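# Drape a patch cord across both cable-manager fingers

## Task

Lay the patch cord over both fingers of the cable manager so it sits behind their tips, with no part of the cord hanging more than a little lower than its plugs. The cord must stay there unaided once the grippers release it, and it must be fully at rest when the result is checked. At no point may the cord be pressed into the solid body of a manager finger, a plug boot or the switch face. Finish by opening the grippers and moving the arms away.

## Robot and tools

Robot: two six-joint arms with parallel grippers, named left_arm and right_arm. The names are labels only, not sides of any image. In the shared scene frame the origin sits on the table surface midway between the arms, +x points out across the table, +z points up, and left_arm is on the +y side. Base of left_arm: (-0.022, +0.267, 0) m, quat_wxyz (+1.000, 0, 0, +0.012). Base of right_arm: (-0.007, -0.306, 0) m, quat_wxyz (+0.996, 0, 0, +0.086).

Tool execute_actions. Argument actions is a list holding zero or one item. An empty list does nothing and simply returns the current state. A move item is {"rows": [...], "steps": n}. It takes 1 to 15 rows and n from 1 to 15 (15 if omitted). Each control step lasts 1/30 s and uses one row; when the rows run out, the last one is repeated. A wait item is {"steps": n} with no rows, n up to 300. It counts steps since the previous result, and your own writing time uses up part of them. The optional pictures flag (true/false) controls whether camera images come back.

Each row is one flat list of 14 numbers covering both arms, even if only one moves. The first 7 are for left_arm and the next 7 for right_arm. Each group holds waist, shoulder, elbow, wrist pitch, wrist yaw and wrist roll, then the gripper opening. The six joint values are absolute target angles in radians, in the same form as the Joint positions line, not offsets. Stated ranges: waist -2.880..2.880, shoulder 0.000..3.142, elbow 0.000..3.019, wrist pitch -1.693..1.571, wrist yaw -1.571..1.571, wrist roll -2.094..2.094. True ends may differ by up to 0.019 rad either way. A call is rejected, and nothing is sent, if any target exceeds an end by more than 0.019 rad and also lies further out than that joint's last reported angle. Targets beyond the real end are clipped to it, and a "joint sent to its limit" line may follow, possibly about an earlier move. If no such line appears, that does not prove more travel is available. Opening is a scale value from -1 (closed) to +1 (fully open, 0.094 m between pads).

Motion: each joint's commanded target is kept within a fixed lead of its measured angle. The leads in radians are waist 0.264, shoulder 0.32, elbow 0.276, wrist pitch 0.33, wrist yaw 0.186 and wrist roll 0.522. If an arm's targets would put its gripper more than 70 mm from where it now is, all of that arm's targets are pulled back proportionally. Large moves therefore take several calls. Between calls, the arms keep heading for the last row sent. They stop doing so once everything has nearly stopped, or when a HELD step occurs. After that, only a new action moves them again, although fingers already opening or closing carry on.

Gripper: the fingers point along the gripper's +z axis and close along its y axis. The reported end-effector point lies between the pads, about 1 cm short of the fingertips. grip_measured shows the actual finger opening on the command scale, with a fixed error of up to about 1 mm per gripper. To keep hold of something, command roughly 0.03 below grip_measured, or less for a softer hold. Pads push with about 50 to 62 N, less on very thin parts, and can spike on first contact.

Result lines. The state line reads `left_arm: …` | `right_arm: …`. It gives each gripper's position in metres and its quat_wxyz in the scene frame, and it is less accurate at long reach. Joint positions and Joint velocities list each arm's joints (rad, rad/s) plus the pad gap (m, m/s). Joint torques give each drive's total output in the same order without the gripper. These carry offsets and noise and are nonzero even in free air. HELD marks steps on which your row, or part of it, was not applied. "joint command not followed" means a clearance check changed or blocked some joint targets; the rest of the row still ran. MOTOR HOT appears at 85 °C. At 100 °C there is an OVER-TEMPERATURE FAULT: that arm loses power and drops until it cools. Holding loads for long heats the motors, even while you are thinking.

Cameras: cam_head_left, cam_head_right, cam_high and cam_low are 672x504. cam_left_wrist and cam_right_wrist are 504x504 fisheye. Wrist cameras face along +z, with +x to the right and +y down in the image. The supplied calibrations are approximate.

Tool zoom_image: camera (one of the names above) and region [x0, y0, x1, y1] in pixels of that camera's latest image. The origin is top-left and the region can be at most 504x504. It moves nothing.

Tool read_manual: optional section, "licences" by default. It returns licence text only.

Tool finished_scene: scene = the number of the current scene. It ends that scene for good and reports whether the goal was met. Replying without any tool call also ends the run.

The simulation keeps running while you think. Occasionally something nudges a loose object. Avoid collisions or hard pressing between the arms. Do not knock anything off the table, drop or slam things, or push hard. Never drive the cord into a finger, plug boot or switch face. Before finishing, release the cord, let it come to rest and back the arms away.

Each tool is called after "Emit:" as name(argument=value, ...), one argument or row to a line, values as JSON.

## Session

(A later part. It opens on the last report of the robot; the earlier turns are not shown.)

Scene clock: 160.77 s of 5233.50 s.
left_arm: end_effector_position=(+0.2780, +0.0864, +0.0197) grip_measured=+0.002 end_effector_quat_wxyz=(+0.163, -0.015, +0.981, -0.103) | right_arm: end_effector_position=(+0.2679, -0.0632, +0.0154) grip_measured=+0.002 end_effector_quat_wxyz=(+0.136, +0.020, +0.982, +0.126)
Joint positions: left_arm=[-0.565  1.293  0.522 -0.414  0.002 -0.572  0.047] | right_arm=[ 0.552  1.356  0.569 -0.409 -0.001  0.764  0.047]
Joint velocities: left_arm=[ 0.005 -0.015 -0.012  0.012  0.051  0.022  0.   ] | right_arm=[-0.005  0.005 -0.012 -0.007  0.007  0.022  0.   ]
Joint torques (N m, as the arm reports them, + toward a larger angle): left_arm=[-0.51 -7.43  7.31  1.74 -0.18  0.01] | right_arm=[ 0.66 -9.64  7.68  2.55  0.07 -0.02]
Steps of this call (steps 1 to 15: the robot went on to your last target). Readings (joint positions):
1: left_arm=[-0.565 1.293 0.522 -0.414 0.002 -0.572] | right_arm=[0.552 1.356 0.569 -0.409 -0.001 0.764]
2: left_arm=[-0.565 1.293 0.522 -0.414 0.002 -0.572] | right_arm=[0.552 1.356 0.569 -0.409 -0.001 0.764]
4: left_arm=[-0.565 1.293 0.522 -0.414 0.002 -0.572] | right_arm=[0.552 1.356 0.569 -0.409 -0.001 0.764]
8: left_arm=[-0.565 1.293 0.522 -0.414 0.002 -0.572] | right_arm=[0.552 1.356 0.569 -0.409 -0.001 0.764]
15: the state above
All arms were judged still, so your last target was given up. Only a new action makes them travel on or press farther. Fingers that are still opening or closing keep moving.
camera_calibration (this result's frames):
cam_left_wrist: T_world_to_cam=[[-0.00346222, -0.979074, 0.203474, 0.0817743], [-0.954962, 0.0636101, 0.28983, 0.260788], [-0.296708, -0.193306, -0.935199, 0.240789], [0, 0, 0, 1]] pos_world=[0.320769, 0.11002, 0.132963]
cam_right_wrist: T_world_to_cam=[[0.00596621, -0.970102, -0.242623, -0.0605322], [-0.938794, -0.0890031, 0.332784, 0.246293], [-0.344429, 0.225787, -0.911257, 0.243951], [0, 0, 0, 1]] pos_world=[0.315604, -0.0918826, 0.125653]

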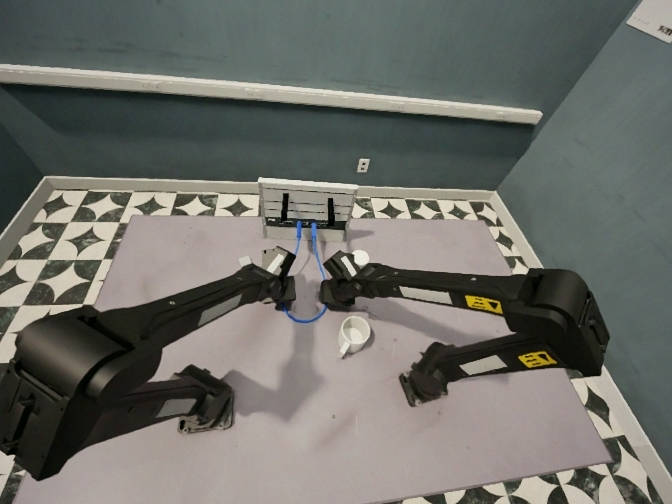

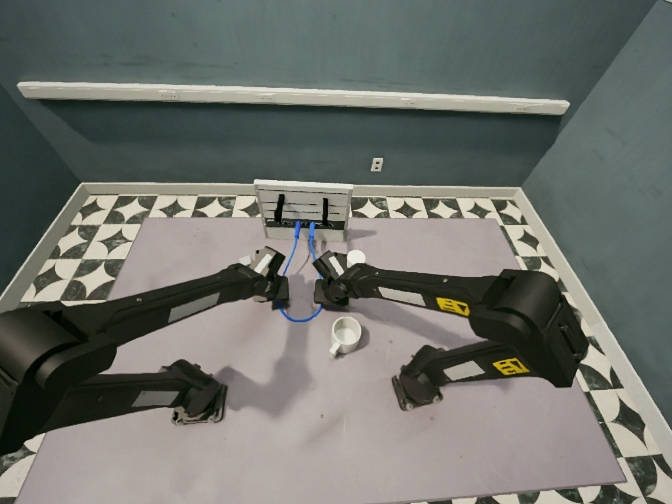

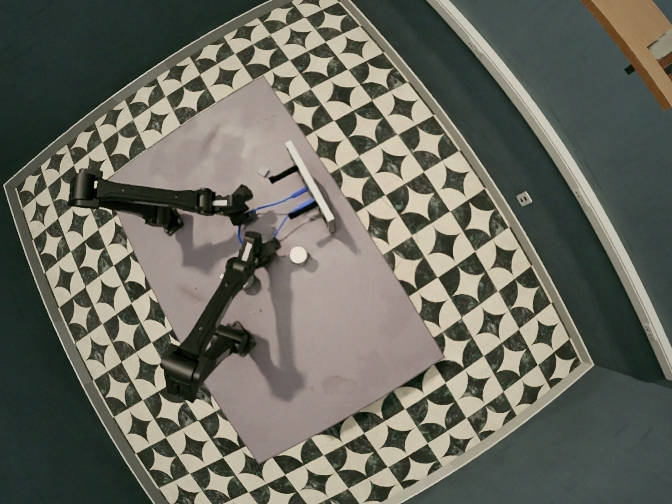

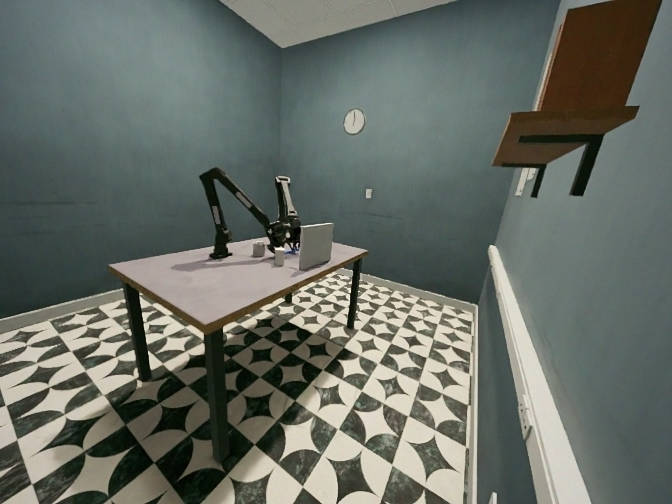

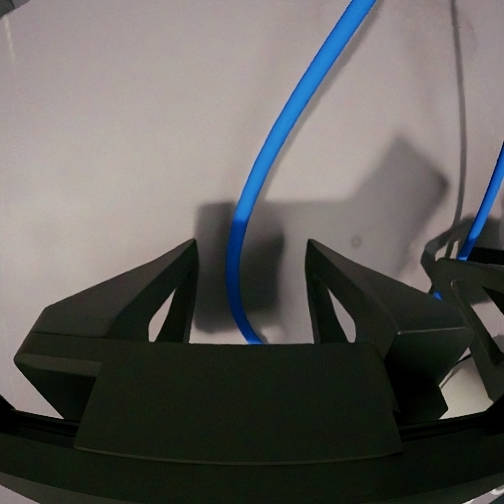

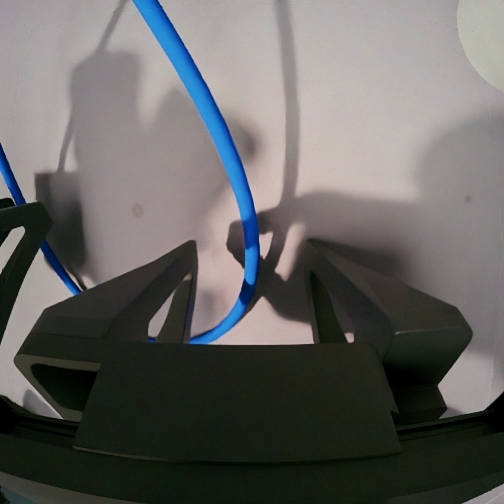

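Emit:
execute_actions(
  actions=[
    {"rows":[[-0.565,1.287,0.496,-0.395,0,-0.575,0.0,0.553,1.35,0.554,-0.385,0,0.765,0.0]],"steps":12},
  ],
  pictures=false,
)

Emit:
execute_actions(
  actions=[
    {"rows":[[-0.565,1.287,0.496,-0.395,0,-0.575,-0.92,0.553,1.35,0.554,-0.385,0,0.765,-0.92]],"steps":15},
  ],
)

Scene clock: 175.27 s of 5233.50 s.
left_arm: end_effector_position=(+0.2695, +0.0914, +0.0124) grip_measured=+0.002 end_effector_quat_wxyz=(+0.155, -0.015, +0.983, -0.098) | right_arm: end_effector_position=(+0.2679, -0.0632, +0.0154) grip_measured=+0.002 end_effector_quat_wxyz=(+0.136, +0.020, +0.982, +0.126)
Joint positions: left_arm=[-0.565  1.292  0.501 -0.41   0.002 -0.572  0.047] | right_arm=[ 0.552  1.356  0.569 -0.409 -0.001  0.764  0.047]
Joint velocities: left_arm=[-0.015  0.005  0.007 -0.027 -0.051  0.022 -0.001] | right_arm=[ 0.005 -0.005 -0.017  0.007  0.022 -0.022 -0.   ]
Joint torques (N m, as the arm reports them, + toward a larger angle): left_arm=[-0.22 -6.54  7.03  1.73 -0.17  0.01] | right_arm=[ 1.15 -8.51  6.67  2.29  0.08  0.06]
Steps of this call (steps 1 to 90: nothing new was sent; then 11.10 s passed at rest; steps 91 to 102: all 12 steps of this action). Readings (joint positions):
91: left_arm=[-0.565 1.293 0.520 -0.412 0.002 -0.572] | right_arm=[0.552 1.356 0.569 -0.409 -0.001 0.764]
92: left_arm=[-0.565 1.292 0.517 -0.410 0.002 -0.572] | right_arm=[0.552 1.356 0.569 -0.409 -0.001 0.764]
94: left_arm=[-0.565 1.292 0.508 -0.410 0.002 -0.572] | right_arm=[0.552 1.356 0.569 -0.409 -0.001 0.764]
98: left_arm=[-0.565 1.292 0.501 -0.410 0.002 -0.572] | right_arm=[0.552 1.356 0.569 -0.409 -0.001 0.764]
102: the state above

Scene clock: 175.77 s of 5233.50 s.
left_arm: end_effector_position=(+0.2695, +0.0914, +0.0124) grip_measured=-0.905 end_effector_quat_wxyz=(+0.155, -0.015, +0.983, -0.098) | right_arm: end_effector_position=(+0.2679, -0.0632, +0.0154) grip_measured=-0.906 end_effector_quat_wxyz=(+0.136, +0.020, +0.982, +0.126)
Joint positions: left_arm=[-0.565  1.292  0.501 -0.41   0.002 -0.572  0.004] | right_arm=[ 0.552  1.356  0.569 -0.409 -0.001  0.764  0.004]
Joint velocities: left_arm=[-0.005 -0.015 -0.017  0.002  0.051  0.007 -0.002] | right_arm=[ 0.005 -0.015 -0.012  0.012 -0.095 -0.007 -0.   ]
Joint torques (N m, as the arm reports them, + toward a larger angle): left_arm=[-0.16 -7.03  6.91  1.59 -0.17  0.02] | right_arm=[ 0.38 -8.48  6.5   2.27  0.06  0.04]
Steps of this call (steps 1 to 15: all 15 steps of this action). Readings (joint positions):
1: left_arm=[-0.565 1.292 0.501 -0.410 0.002 -0.572] | right_arm=[0.552 1.356 0.569 -0.409 -0.001 0.764]
2: left_arm=[-0.565 1.292 0.501 -0.410 0.002 -0.572] | right_arm=[0.552 1.356 0.569 -0.409 -0.001 0.764]
4: left_arm=[-0.565 1.292 0.501 -0.410 0.002 -0.572] | right_arm=[0.552 1.356 0.569 -0.409 -0.001 0.764]
8: left_arm=[-0.565 1.292 0.501 -0.410 0.002 -0.572] | right_arm=[0.552 1.356 0.569 -0.409 -0.001 0.764]
15: the state above
camera_calibration (this result's frames):
cam_left_wrist: T_world_to_cam=[[-0.000467005, -0.980872, 0.194654, 0.0876365], [-0.950489, 0.0609255, 0.304727, 0.253354], [-0.310758, -0.184874, -0.932336, 0.2355], [0, 0, 0, 1]] pos_world=[0.314035, 0.114062, 0.125303]
cam_right_wrist: T_world_to_cam=[[0.00596621, -0.970102, -0.242623, -0.0605322], [-0.938794, -0.0890031, 0.332784, 0.246293], [-0.344429, 0.225787, -0.911257, 0.243951], [0, 0, 0, 1]] pos_world=[0.315604, -0.0918826, 0.125653]

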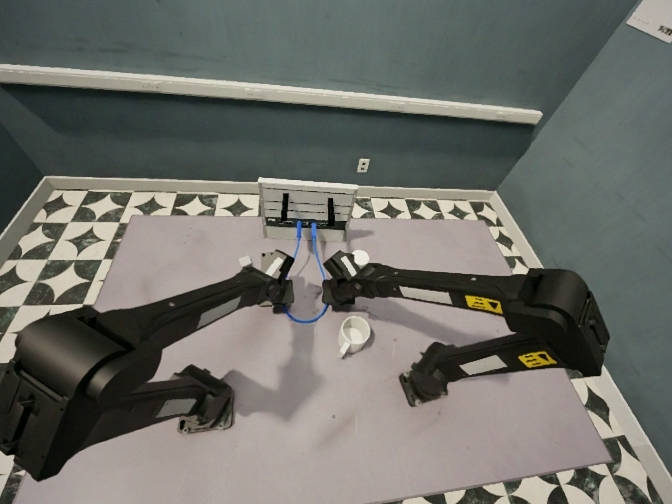

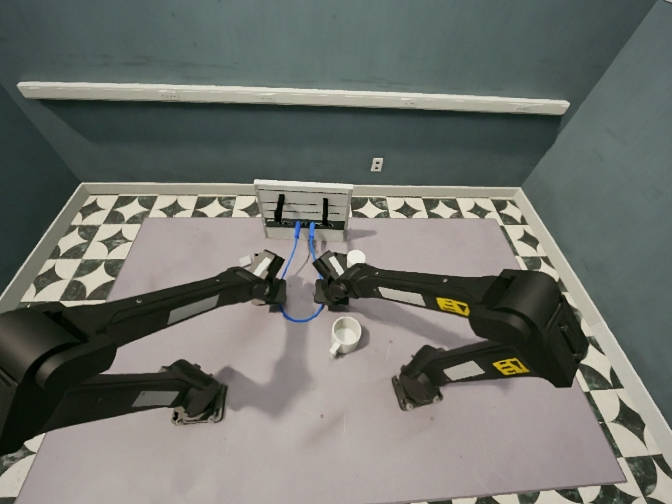

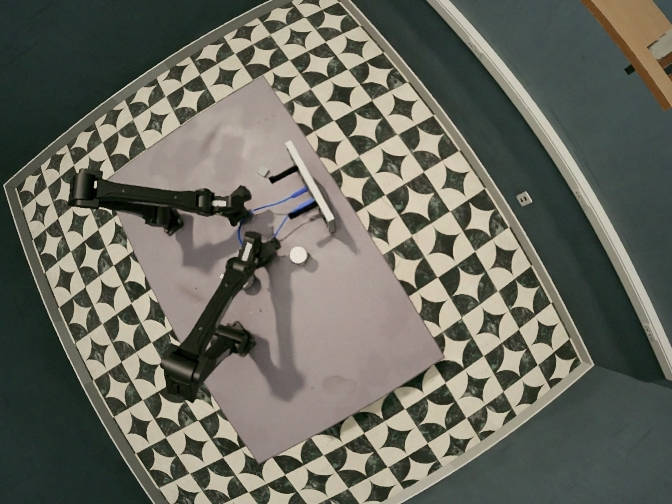

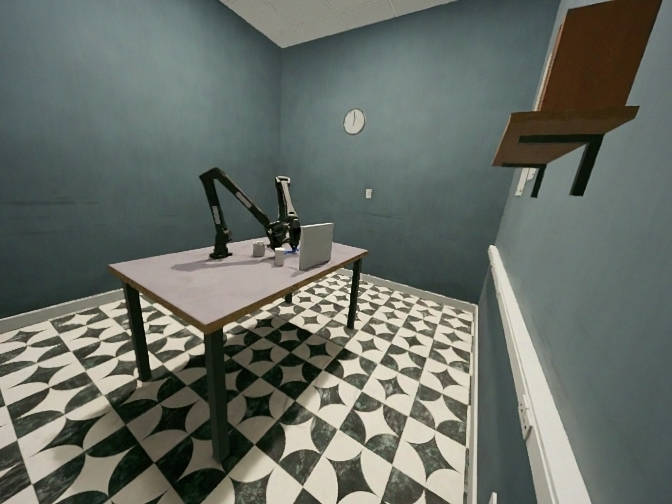

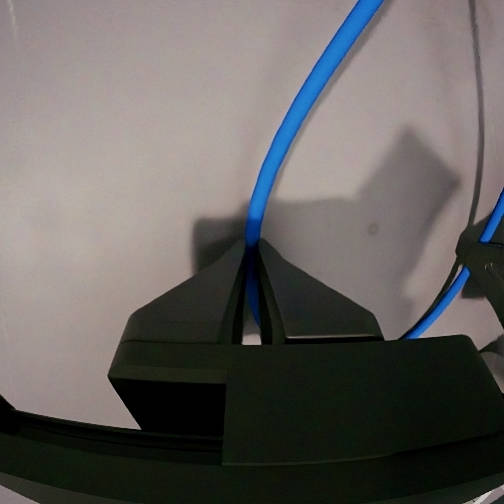

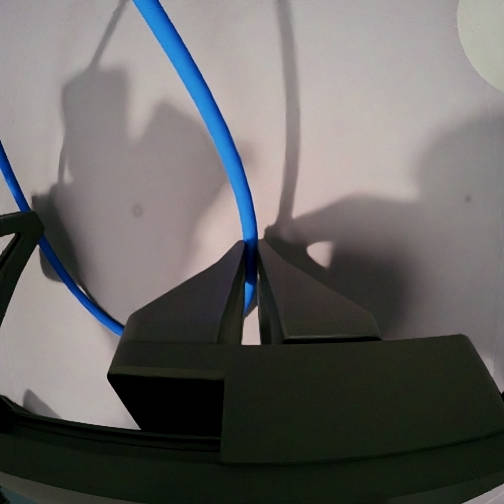

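Emit:
execute_actions(
  actions=[
    {"rows":[[-0.535,1.268,0.606,-0.52,0,-0.74,-0.94,0.51,1.324,0.66,-0.515,0,0.915,-0.94]],"steps":8},
  ],
  pictures=false,
)

Emit:
execute_actions(
  actions=[
    {"rows":[[-0.505,1.25,0.715,-0.65,0,-0.9,-0.94,0.467,1.298,0.77,-0.645,0,1.07,-0.94]],"steps":8},
  ],
  pictures=false,
)

Emit:
execute_actions(
  actions=[
    {"rows":[[-0.475,1.23,0.83,-0.78,0,-1.07,-0.94,0.425,1.27,0.88,-0.775,0,1.22,-0.94]],"steps":8},
  ],
  pictures=false,
)

Emit:
execute_actions(
  actions=[
    {"rows":[[-0.446,1.21,0.94,-0.915,0,-1.23,-0.94,0.382,1.24,0.985,-0.91,0,1.37,-0.94]],"steps":15},
  ],
  pictures=false,
)

Emit:
execute_actions(
  actions=[
    {"steps":15},
  ],
)

Scene clock: 197.47 s of 5233.50 s.
left_arm: end_effector_position=(+0.2856, +0.0892, +0.0366) grip_measured=-0.917 end_effector_quat_wxyz=(+0.149, -0.088, +0.979, -0.106) | right_arm: end_effector_position=(+0.2777, -0.0749, +0.0272) grip_measured=-0.919 end_effector_quat_wxyz=(+0.120, +0.097, +0.981, +0.120)
Joint positions: left_arm=[-0.547  1.271  0.571 -0.503  0.002 -0.702  0.004] | right_arm=[ 0.511  1.339  0.605 -0.496 -0.001  0.881  0.004]
Joint velocities: left_arm=[-0.015 -0.054  0.032 -0.032  0.007 -0.168  0.   ] | right_arm=[ 0.024 -0.034 -0.012 -0.022  0.022  0.095  0.   ]
Joint torques (N m, as the arm reports them, + toward a larger angle): left_arm=[ 0.23 -7.41 10.61  0.4  -0.16 -0.11] | right_arm=[ 1.19 -9.77 12.93  0.69  0.07  0.04]
Steps of this call (steps 1 to 15: the robot went on to your last target; steps 16 to 90: nothing new was sent; then 18.43 s passed at rest; steps 91 to 98: all 8 steps of this action). Readings (joint positions):
91: left_arm=[-0.564 1.291 0.509 -0.433 0.002 -0.598] | right_arm=[0.550 1.356 0.574 -0.429 -0.001 0.787]
92: left_arm=[-0.561 1.290 0.522 -0.464 0.002 -0.624] | right_arm=[0.542 1.354 0.582 -0.456 -0.001 0.811]
94: left_arm=[-0.553 1.284 0.548 -0.493 0.002 -0.662] | right_arm=[0.523 1.349 0.597 -0.484 -0.001 0.845]
98: the state above

Scene clock: 197.73 s of 5233.50 s.
left_arm: end_effector_position=(+0.3109, +0.0889, +0.0750) grip_measured=-0.917 end_effector_quat_wxyz=(+0.142, -0.180, +0.967, -0.115) | right_arm: end_effector_position=(+0.3067, -0.0728, +0.0674) grip_measured=-0.919 end_effector_quat_wxyz=(+0.116, +0.189, +0.967, +0.128)
Joint positions: left_arm=[-0.514  1.254  0.681 -0.631  0.002 -0.858  0.004] | right_arm=[ 0.468  1.316  0.717 -0.625 -0.001  1.027  0.004]
Joint velocities: left_arm=[-0.005 -0.103  0.081 -0.007 -0.022 -0.242  0.001] | right_arm=[-0.015 -0.142  0.188 -0.012 -0.037  0.198 -0.   ]
Joint torques (N m, as the arm reports them, + toward a larger angle): left_arm=[ 0.32 -7.52 10.47  0.48 -0.18 -0.06] | right_arm=[ 0.61 -9.98 12.84  0.32  0.08  0.08]
Steps of this call (steps 1 to 8: all 8 steps of this action). Readings (joint positions):
1: left_arm=[-0.545 1.270 0.584 -0.536 0.002 -0.734] | right_arm=[0.508 1.338 0.615 -0.525 -0.002 0.908]
2: left_arm=[-0.540 1.270 0.603 -0.581 0.002 -0.766] | right_arm=[0.502 1.337 0.631 -0.566 -0.002 0.936]
4: left_arm=[-0.526 1.267 0.641 -0.622 0.002 -0.811] | right_arm=[0.485 1.333 0.666 -0.610 -0.002 0.980]
8: the state above

Scene clock: 198.00 s of 5233.50 s.
left_arm: end_effector_position=(+0.3322, +0.0912, +0.1198) grip_measured=-0.917 end_effector_quat_wxyz=(+0.136, -0.274, +0.944, -0.126) | right_arm: end_effector_position=(+0.3313, -0.0765, +0.1154) grip_measured=-0.920 end_effector_quat_wxyz=(+0.113, +0.282, +0.942, +0.140)
Joint positions: left_arm=[-0.484  1.231  0.794 -0.761  0.001 -1.025  0.004] | right_arm=[ 0.425  1.28   0.827 -0.754 -0.001  1.178  0.004]
Joint velocities: left_arm=[-0.005 -0.112  0.056 -0.027  0.022 -0.286  0.001] | right_arm=[ 0.005 -0.132  0.1   -0.012  0.022  0.198 -0.001]
Joint torques (N m, as the arm reports them, + toward a larger angle): left_arm=[ 0.48 -7.82 11.39  0.36 -0.17 -0.02] | right_arm=[-0.45 -8.97 13.84  0.35  0.03  0.08]
Steps of this call (steps 1 to 8: all 8 steps of this action). Readings (joint positions):
1: left_arm=[-0.512 1.251 0.696 -0.664 0.002 -0.893] | right_arm=[0.466 1.311 0.731 -0.651 -0.002 1.055]
2: left_arm=[-0.508 1.251 0.717 -0.710 0.002 -0.926] | right_arm=[0.460 1.308 0.751 -0.692 -0.002 1.084]
4: left_arm=[-0.495 1.246 0.756 -0.751 0.002 -0.975] | right_arm=[0.442 1.300 0.787 -0.739 -0.002 1.130]
8: the state above

Scene clock: 198.50 s of 5233.50 s.
left_arm: end_effector_position=(+0.3438, +0.0985, +0.1650) grip_measured=-0.917 end_effector_quat_wxyz=(+0.123, -0.374, +0.909, -0.134) | right_arm: end_effector_position=(+0.3457, -0.0885, +0.1619) grip_measured=-0.920 end_effector_quat_wxyz=(+0.103, +0.383, +0.906, +0.146)
Joint positions: left_arm=[-0.455  1.206  0.903 -0.902  0.001 -1.212  0.004] | right_arm=[ 0.381  1.245  0.929 -0.895 -0.001  1.353  0.004]
Joint velocities: left_arm=[-0.005 -0.005 -0.012  0.007 -0.11  -0.066  0.001] | right_arm=[-0.005 -0.005  0.002  0.012 -0.051 -0.022  0.001]
Joint torques (N m, as the arm reports them, + toward a larger angle): left_arm=[-0.36 -6.82 12.24  0.56 -0.17 -0.03] | right_arm=[ 0.1  -9.44 15.11  0.69  0.07  0.14]
Steps of this call (steps 1 to 15: all 15 steps of this action). Readings (joint positions):
1: left_arm=[-0.482 1.228 0.809 -0.795 0.001 -1.058] | right_arm=[0.422 1.277 0.839 -0.783 -0.002 1.206]
2: left_arm=[-0.478 1.228 0.829 -0.841 0.001 -1.091] | right_arm=[0.417 1.276 0.857 -0.828 -0.002 1.236]
4: left_arm=[-0.466 1.224 0.866 -0.885 0.001 -1.138] | right_arm=[0.399 1.270 0.890 -0.875 -0.002 1.281]
8: left_arm=[-0.455 1.209 0.902 -0.896 0.001 -1.186] | right_arm=[0.381 1.252 0.926 -0.890 -0.001 1.328]
15: the state above

Scene clock: 199.00 s of 5233.50 s.
left_arm: end_effector_position=(+0.3438, +0.0985, +0.1650) grip_measured=-0.917 end_effector_quat_wxyz=(+0.123, -0.377, +0.908, -0.134) | right_arm: end_effector_position=(+0.3457, -0.0885, +0.1619) grip_measured=-0.920 end_effector_quat_wxyz=(+0.103, +0.386, +0.905, +0.146)
Joint positions: left_arm=[-0.455  1.206  0.903 -0.902  0.001 -1.219  0.004] | right_arm=[ 0.381  1.245  0.929 -0.895 -0.001  1.359  0.004]
Joint velocities: left_arm=[-0.005 -0.005 -0.012 -0.007  0.022 -0.037  0.   ] | right_arm=[-0.005 -0.005 -0.017  0.012  0.007 -0.022 -0.001]
Joint torques (N m, as the arm reports them, + toward a larger angle): left_arm=[ 0.33 -7.36 12.16  0.38 -0.18 -0.05] | right_arm=[ 0.36 -9.18 15.03  0.76  0.05  0.09]
Steps of this call (steps 1 to 15: the robot went on to your last target). Readings (joint positions):
1: left_arm=[-0.455 1.206 0.903 -0.902 0.001 -1.214] | right_arm=[0.381 1.245 0.929 -0.895 -0.001 1.354]
2: left_arm=[-0.455 1.206 0.903 -0.902 0.001 -1.214] | right_arm=[0.381 1.245 0.929 -0.895 -0.001 1.355]
4: left_arm=[-0.455 1.206 0.903 -0.902 0.001 -1.216] | right_arm=[0.381 1.245 0.929 -0.895 -0.001 1.356]
8: left_arm=[-0.455 1.206 0.903 -0.902 0.001 -1.218] | right_arm=[0.381 1.245 0.929 -0.895 -0.001 1.358]
15: the state above
All arms were judged still, so your last target was given up. Only a new action makes them travel on or press farther. Fingers that are still opening or closing keep moving.
camera_calibration (this result's frames):
cam_left_wrist: T_world_to_cam=[[0.652557, -0.680295, 0.333718, -0.212139], [-0.744143, -0.492294, 0.45155, 0.236361], [-0.1429, -0.542997, -0.827487, 0.36238], [0, 0, 0, 1]] pos_world=[0.366103, 0.168813, 0.26393]
cam_right_wrist: T_world_to_cam=[[-0.661658, -0.670755, -0.335107, 0.222242], [-0.730659, 0.47643, 0.489032, 0.221128], [-0.168366, 0.568421, -0.805326, 0.362347], [0, 0, 0, 1]] pos_world=[0.369624, -0.162248, 0.258144]

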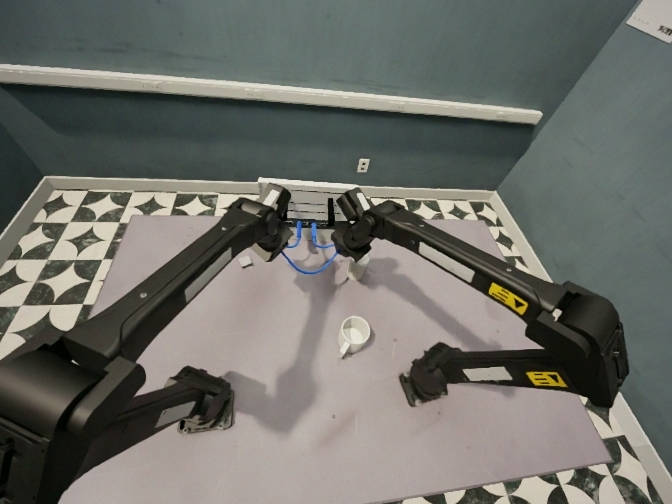

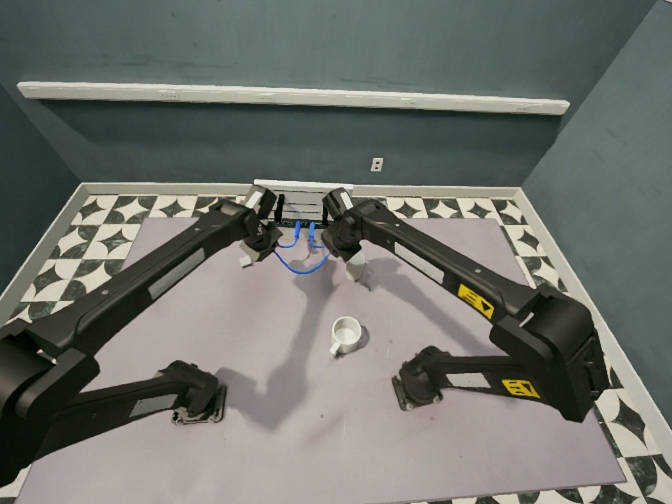

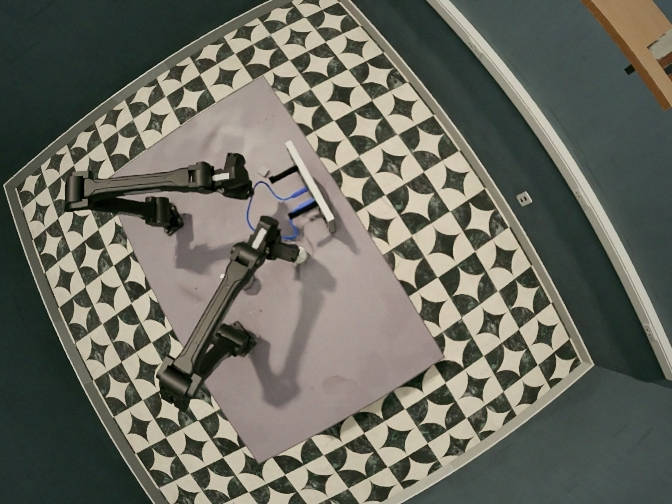

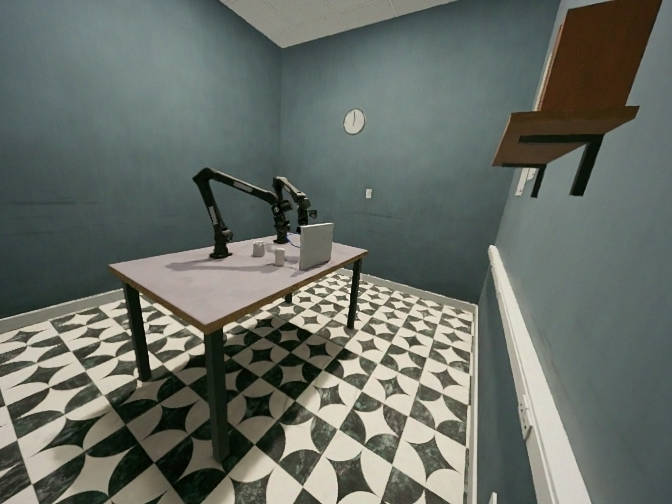

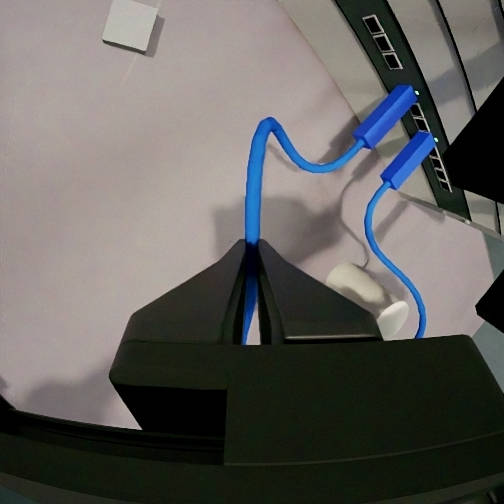

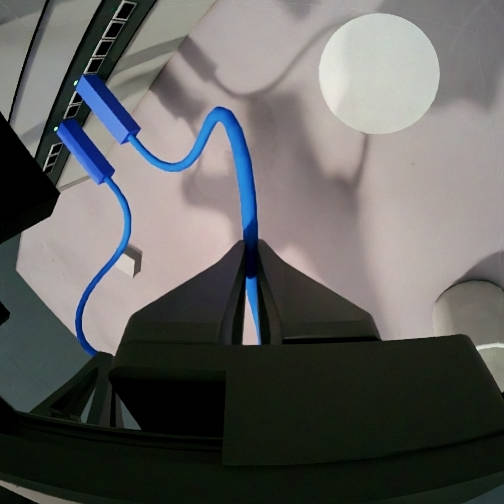

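Emit:
execute_actions(
  actions=[
    {"rows":[[-0.43,1.26,1.08,-1.06,0,-1.47,-0.94,0.36,1.29,1.12,-1.055,0,1.6,-0.94]],"steps":8},
  ],
  pictures=false,
)

Emit:
execute_actions(
  actions=[
    {"rows":[[-0.41,1.32,1.22,-1.2,0,-1.71,-0.94,0.335,1.345,1.26,-1.2,0,1.83,-0.94]],"steps":8},
  ],
  pictures=false,
)

Emit:
execute_actions(
  actions=[
    {"rows":[[-0.385,1.378,1.36,-1.35,0,-1.95,-0.94,0.312,1.396,1.398,-1.35,0,2.065,-0.94]],"steps":15},
  ],
  pictures=false,
)

Emit:
execute_actions(
  actions=[
    {"steps":15},
  ],
)

Scene clock: 222.40 s of 5233.50 s.
left_arm: end_effector_position=(+0.3612, +0.0967, +0.1979) grip_measured=-0.917 end_effector_quat_wxyz=(+0.096, -0.473, +0.867, -0.127) | right_arm: end_effector_position=(+0.3624, -0.0869, +0.1963) grip_measured=-0.920 end_effector_quat_wxyz=(+0.079, +0.479, +0.864, +0.137)
Joint positions: left_arm=[-0.442  1.255  1.043 -1.04   0.001 -1.417  0.004] | right_arm=[ 0.364  1.284  1.065 -1.033 -0.001  1.549  0.004]
Joint velocities: left_arm=[-0.005 -0.015  0.027 -0.022 -0.037 -0.315  0.   ] | right_arm=[ 0.005  0.005  0.09  -0.037 -0.007  0.271 -0.001]
Joint torques (N m, as the arm reports them, + toward a larger angle): left_arm=[ 1.15 -7.87 12.02  0.22 -0.18 -0.11] | right_arm=[-0.2  -9.45 14.59  0.41  0.1   0.09]
Steps of this call (steps 1 to 100: nothing new was sent; then 19.80 s passed at rest; steps 101 to 108: all 8 steps of this action). Readings (joint positions):
101: left_arm=[-0.454 1.212 0.919 -0.938 0.001 -1.259] | right_arm=[0.380 1.250 0.943 -0.929 -0.001 1.397]
102: left_arm=[-0.452 1.225 0.947 -0.988 0.001 -1.300] | right_arm=[0.378 1.260 0.968 -0.978 -0.001 1.437]
104: left_arm=[-0.447 1.248 1.002 -1.029 0.001 -1.358] | right_arm=[0.371 1.278 1.018 -1.022 -0.001 1.492]
108: the state above

Scene clock: 222.67 s of 5233.50 s.
left_arm: end_effector_position=(+0.3764, +0.0993, +0.2240) grip_measured=-0.917 end_effector_quat_wxyz=(+0.065, -0.581, +0.804, -0.109) | right_arm: end_effector_position=(+0.3786, -0.0906, +0.2246) grip_measured=-0.920 end_effector_quat_wxyz=(+0.053, +0.585, +0.801, +0.117)
Joint positions: left_arm=[-0.422  1.315  1.179 -1.18   0.001 -1.649  0.004] | right_arm=[ 0.338  1.339  1.202 -1.176 -0.001  1.771  0.004]
Joint velocities: left_arm=[-0.015  0.005  0.002 -0.071  0.007 -0.286  0.   ] | right_arm=[-0.005 -0.005 -0.002 -0.076 -0.11   0.315 -0.001]
Joint torques (N m, as the arm reports them, + toward a larger angle): left_arm=[ 1.46 -9.4  12.49  0.08 -0.2   0.04] | right_arm=[ 1.06 -9.96 15.56  0.23  0.1   0.16]
Steps of this call (steps 1 to 8: all 8 steps of this action). Readings (joint positions):
1: left_arm=[-0.440 1.261 1.061 -1.077 0.001 -1.465] | right_arm=[0.362 1.290 1.084 -1.068 -0.001 1.595]
2: left_arm=[-0.438 1.277 1.091 -1.126 0.001 -1.512] | right_arm=[0.359 1.303 1.112 -1.119 -0.001 1.641]
4: left_arm=[-0.430 1.304 1.146 -1.168 0.001 -1.580] | right_arm=[0.349 1.328 1.165 -1.164 -0.001 1.705]
8: the state above

Scene clock: 223.17 s of 5233.50 s.
left_arm: end_effector_position=(+0.3854, +0.1037, +0.2415) grip_measured=-0.917 end_effector_quat_wxyz=(-0.030, +0.696, -0.713, +0.073) | right_arm: end_effector_position=(+0.3876, -0.0955, +0.2478) grip_measured=-0.920 end_effector_quat_wxyz=(+0.025, +0.698, +0.711, +0.084)
Joint positions: left_arm=[-0.403  1.387  1.306 -1.331  0.005 -1.926  0.004] | right_arm=[ 0.318  1.398  1.332 -1.33  -0.002  2.042  0.004]
Joint velocities: left_arm=[-0.005 -0.024  0.002  0.002  0.022 -0.154  0.   ] | right_arm=[-0.005 -0.005 -0.007  0.017  0.007  0.037  0.001]
Joint torques (N m, as the arm reports them, + toward a larger angle): left_arm=[  1.38 -11.67  13.49  -0.13  -0.29  -0.08] | right_arm=[ -0.71 -11.43  16.18   0.04   0.06   0.19]
Steps of this call (steps 1 to 15: all 15 steps of this action). Readings (joint positions):
1: left_arm=[-0.420 1.323 1.196 -1.218 0.002 -1.699] | right_arm=[0.337 1.345 1.218 -1.213 -0.002 1.820]
2: left_arm=[-0.417 1.339 1.226 -1.271 0.002 -1.747] | right_arm=[0.334 1.359 1.245 -1.266 -0.002 1.867]
4: left_arm=[-0.410 1.369 1.280 -1.312 0.003 -1.816] | right_arm=[0.326 1.384 1.298 -1.312 -0.002 1.934]
8: left_arm=[-0.403 1.387 1.306 -1.325 0.004 -1.887] | right_arm=[0.318 1.397 1.332 -1.324 -0.002 2.004]
15: the state above

Scene clock: 223.67 s of 5233.50 s.
left_arm: end_effector_position=(+0.3854, +0.1037, +0.2415) grip_measured=-0.917 end_effector_quat_wxyz=(-0.030, +0.700, -0.710, +0.074) | right_arm: end_effector_position=(+0.3876, -0.0955, +0.2478) grip_measured=-0.920 end_effector_quat_wxyz=(+0.025, +0.701, +0.707, +0.084)
Joint positions: left_arm=[-0.403  1.387  1.306 -1.331  0.005 -1.937  0.004] | right_arm=[ 0.318  1.398  1.332 -1.33  -0.002  2.053  0.004]
Joint velocities: left_arm=[-0.015 -0.005  0.012 -0.012  0.007 -0.022 -0.   ] | right_arm=[-0.015 -0.005 -0.007 -0.002 -0.051  0.081  0.   ]
Joint torques (N m, as the arm reports them, + toward a larger angle): left_arm=[  1.25 -11.17  13.55  -0.16  -0.3   -0.03] | right_arm=[ -0.39 -11.9   16.21  -0.02   0.11   0.15]
Steps of this call (steps 1 to 15: the robot went on to your last target). Readings (joint positions):
1: left_arm=[-0.403 1.387 1.306 -1.331 0.005 -1.929] | right_arm=[0.318 1.398 1.332 -1.330 -0.002 2.044]
2: left_arm=[-0.403 1.387 1.306 -1.331 0.005 -1.930] | right_arm=[0.318 1.398 1.332 -1.330 -0.002 2.046]
4: left_arm=[-0.403 1.387 1.306 -1.331 0.005 -1.933] | right_arm=[0.318 1.398 1.332 -1.330 -0.002 2.048]
8: left_arm=[-0.403 1.387 1.306 -1.331 0.005 -1.935] | right_arm=[0.318 1.398 1.332 -1.330 -0.002 2.051]
15: the state above
camera_calibration (this result's frames):
cam_left_wrist: T_world_to_cam=[[0.989609, -0.00979845, 0.14345, -0.414757], [-0.099048, -0.76966, 0.630724, -0.0278144], [0.104228, -0.638379, -0.762633, 0.333425], [0, 0, 0, 1]] pos_world=[0.37294, 0.18738, 0.331321]
cam_right_wrist: T_world_to_cam=[[-0.989182, -0.0157015, -0.145849, 0.416685], [-0.107045, 0.757073, 0.644501, -0.0403819], [0.100299, 0.653142, -0.750564, 0.33288], [0, 0, 0, 1]] pos_world=[0.374468, -0.180303, 0.336647]

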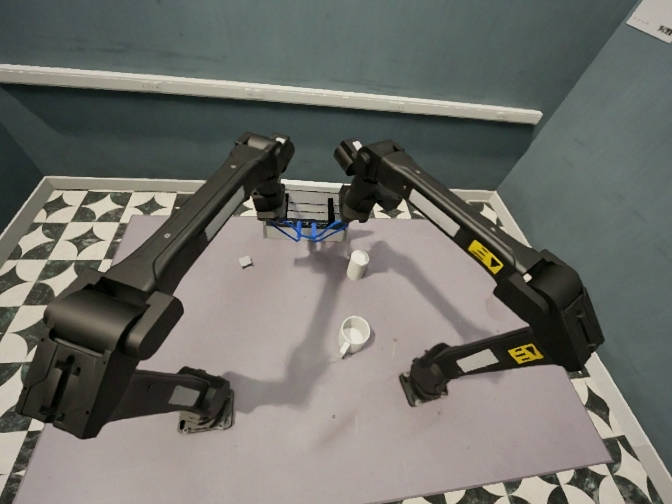

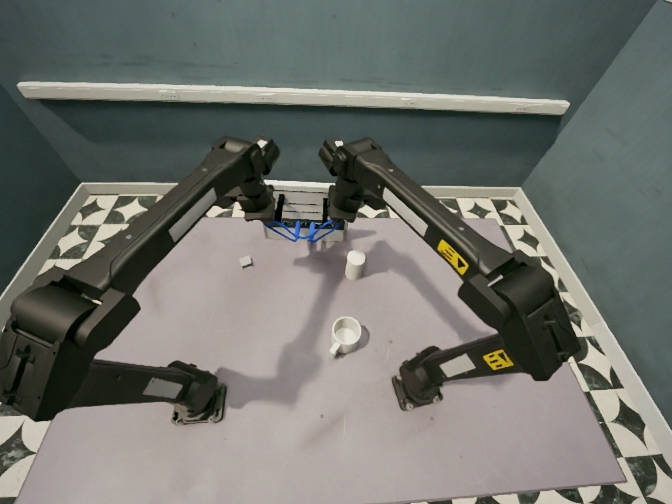

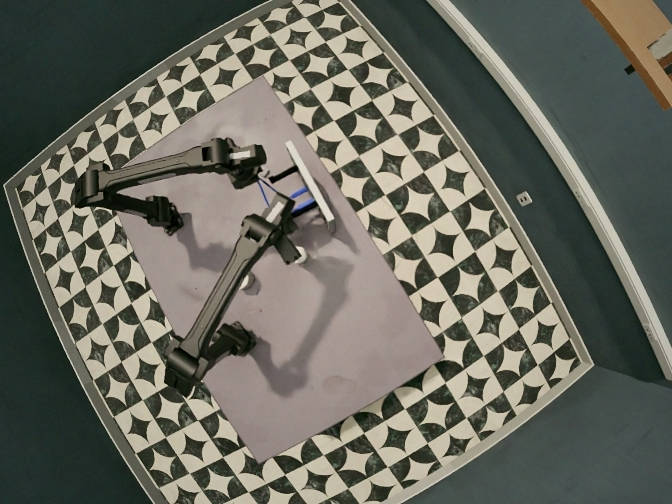

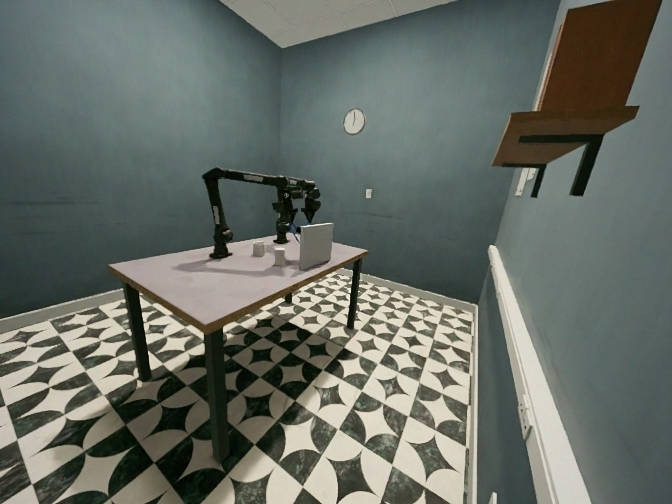

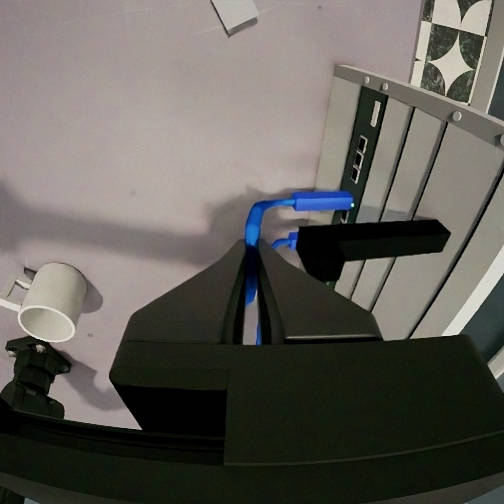

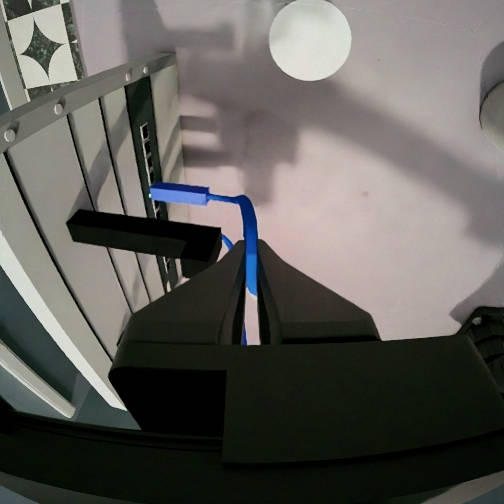

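Emit:
zoom_image(
  camera="cam_head_left",
  region=[250, 170, 370, 260],
)

Emit:
zoom_image(
  camera="cam_left_wrist",
  region=[230, 170, 470, 340],
)

Emit:
zoom_image(
  camera="cam_low",
  region=[260, 180, 350, 270],
)

Region (250, 170, 370, 260) of cam_head_left's 672x504 image, scaled by 4.200, with more detail than that image has; it fills the top 378 rows of this view, and the rest is white.

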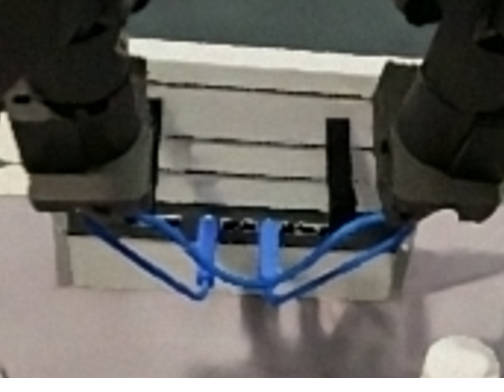

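Region (230, 170, 470, 340) of cam_left_wrist's 504x504 image, scaled by 2.100, with more detail than that image has; it fills the top 357 rows of this view, and the rest is white.

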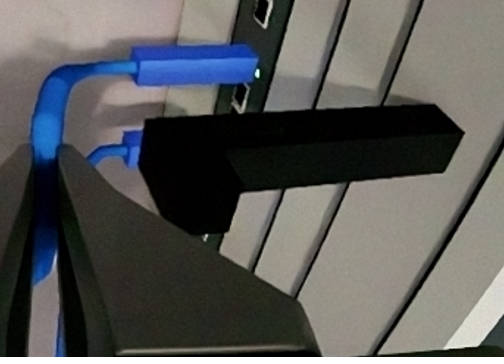

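Region (260, 180, 350, 270) of cam_low's 672x504 image, scaled by 5.600, with more detail than that image has.

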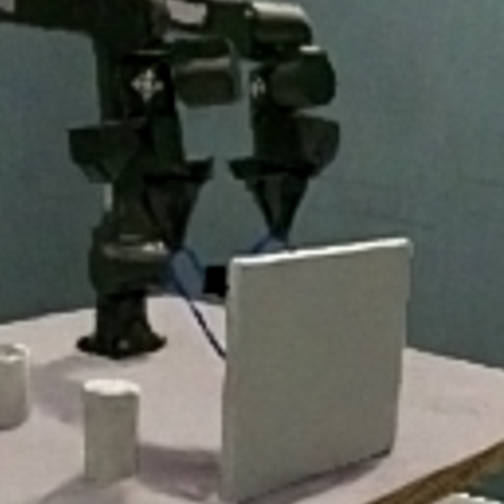

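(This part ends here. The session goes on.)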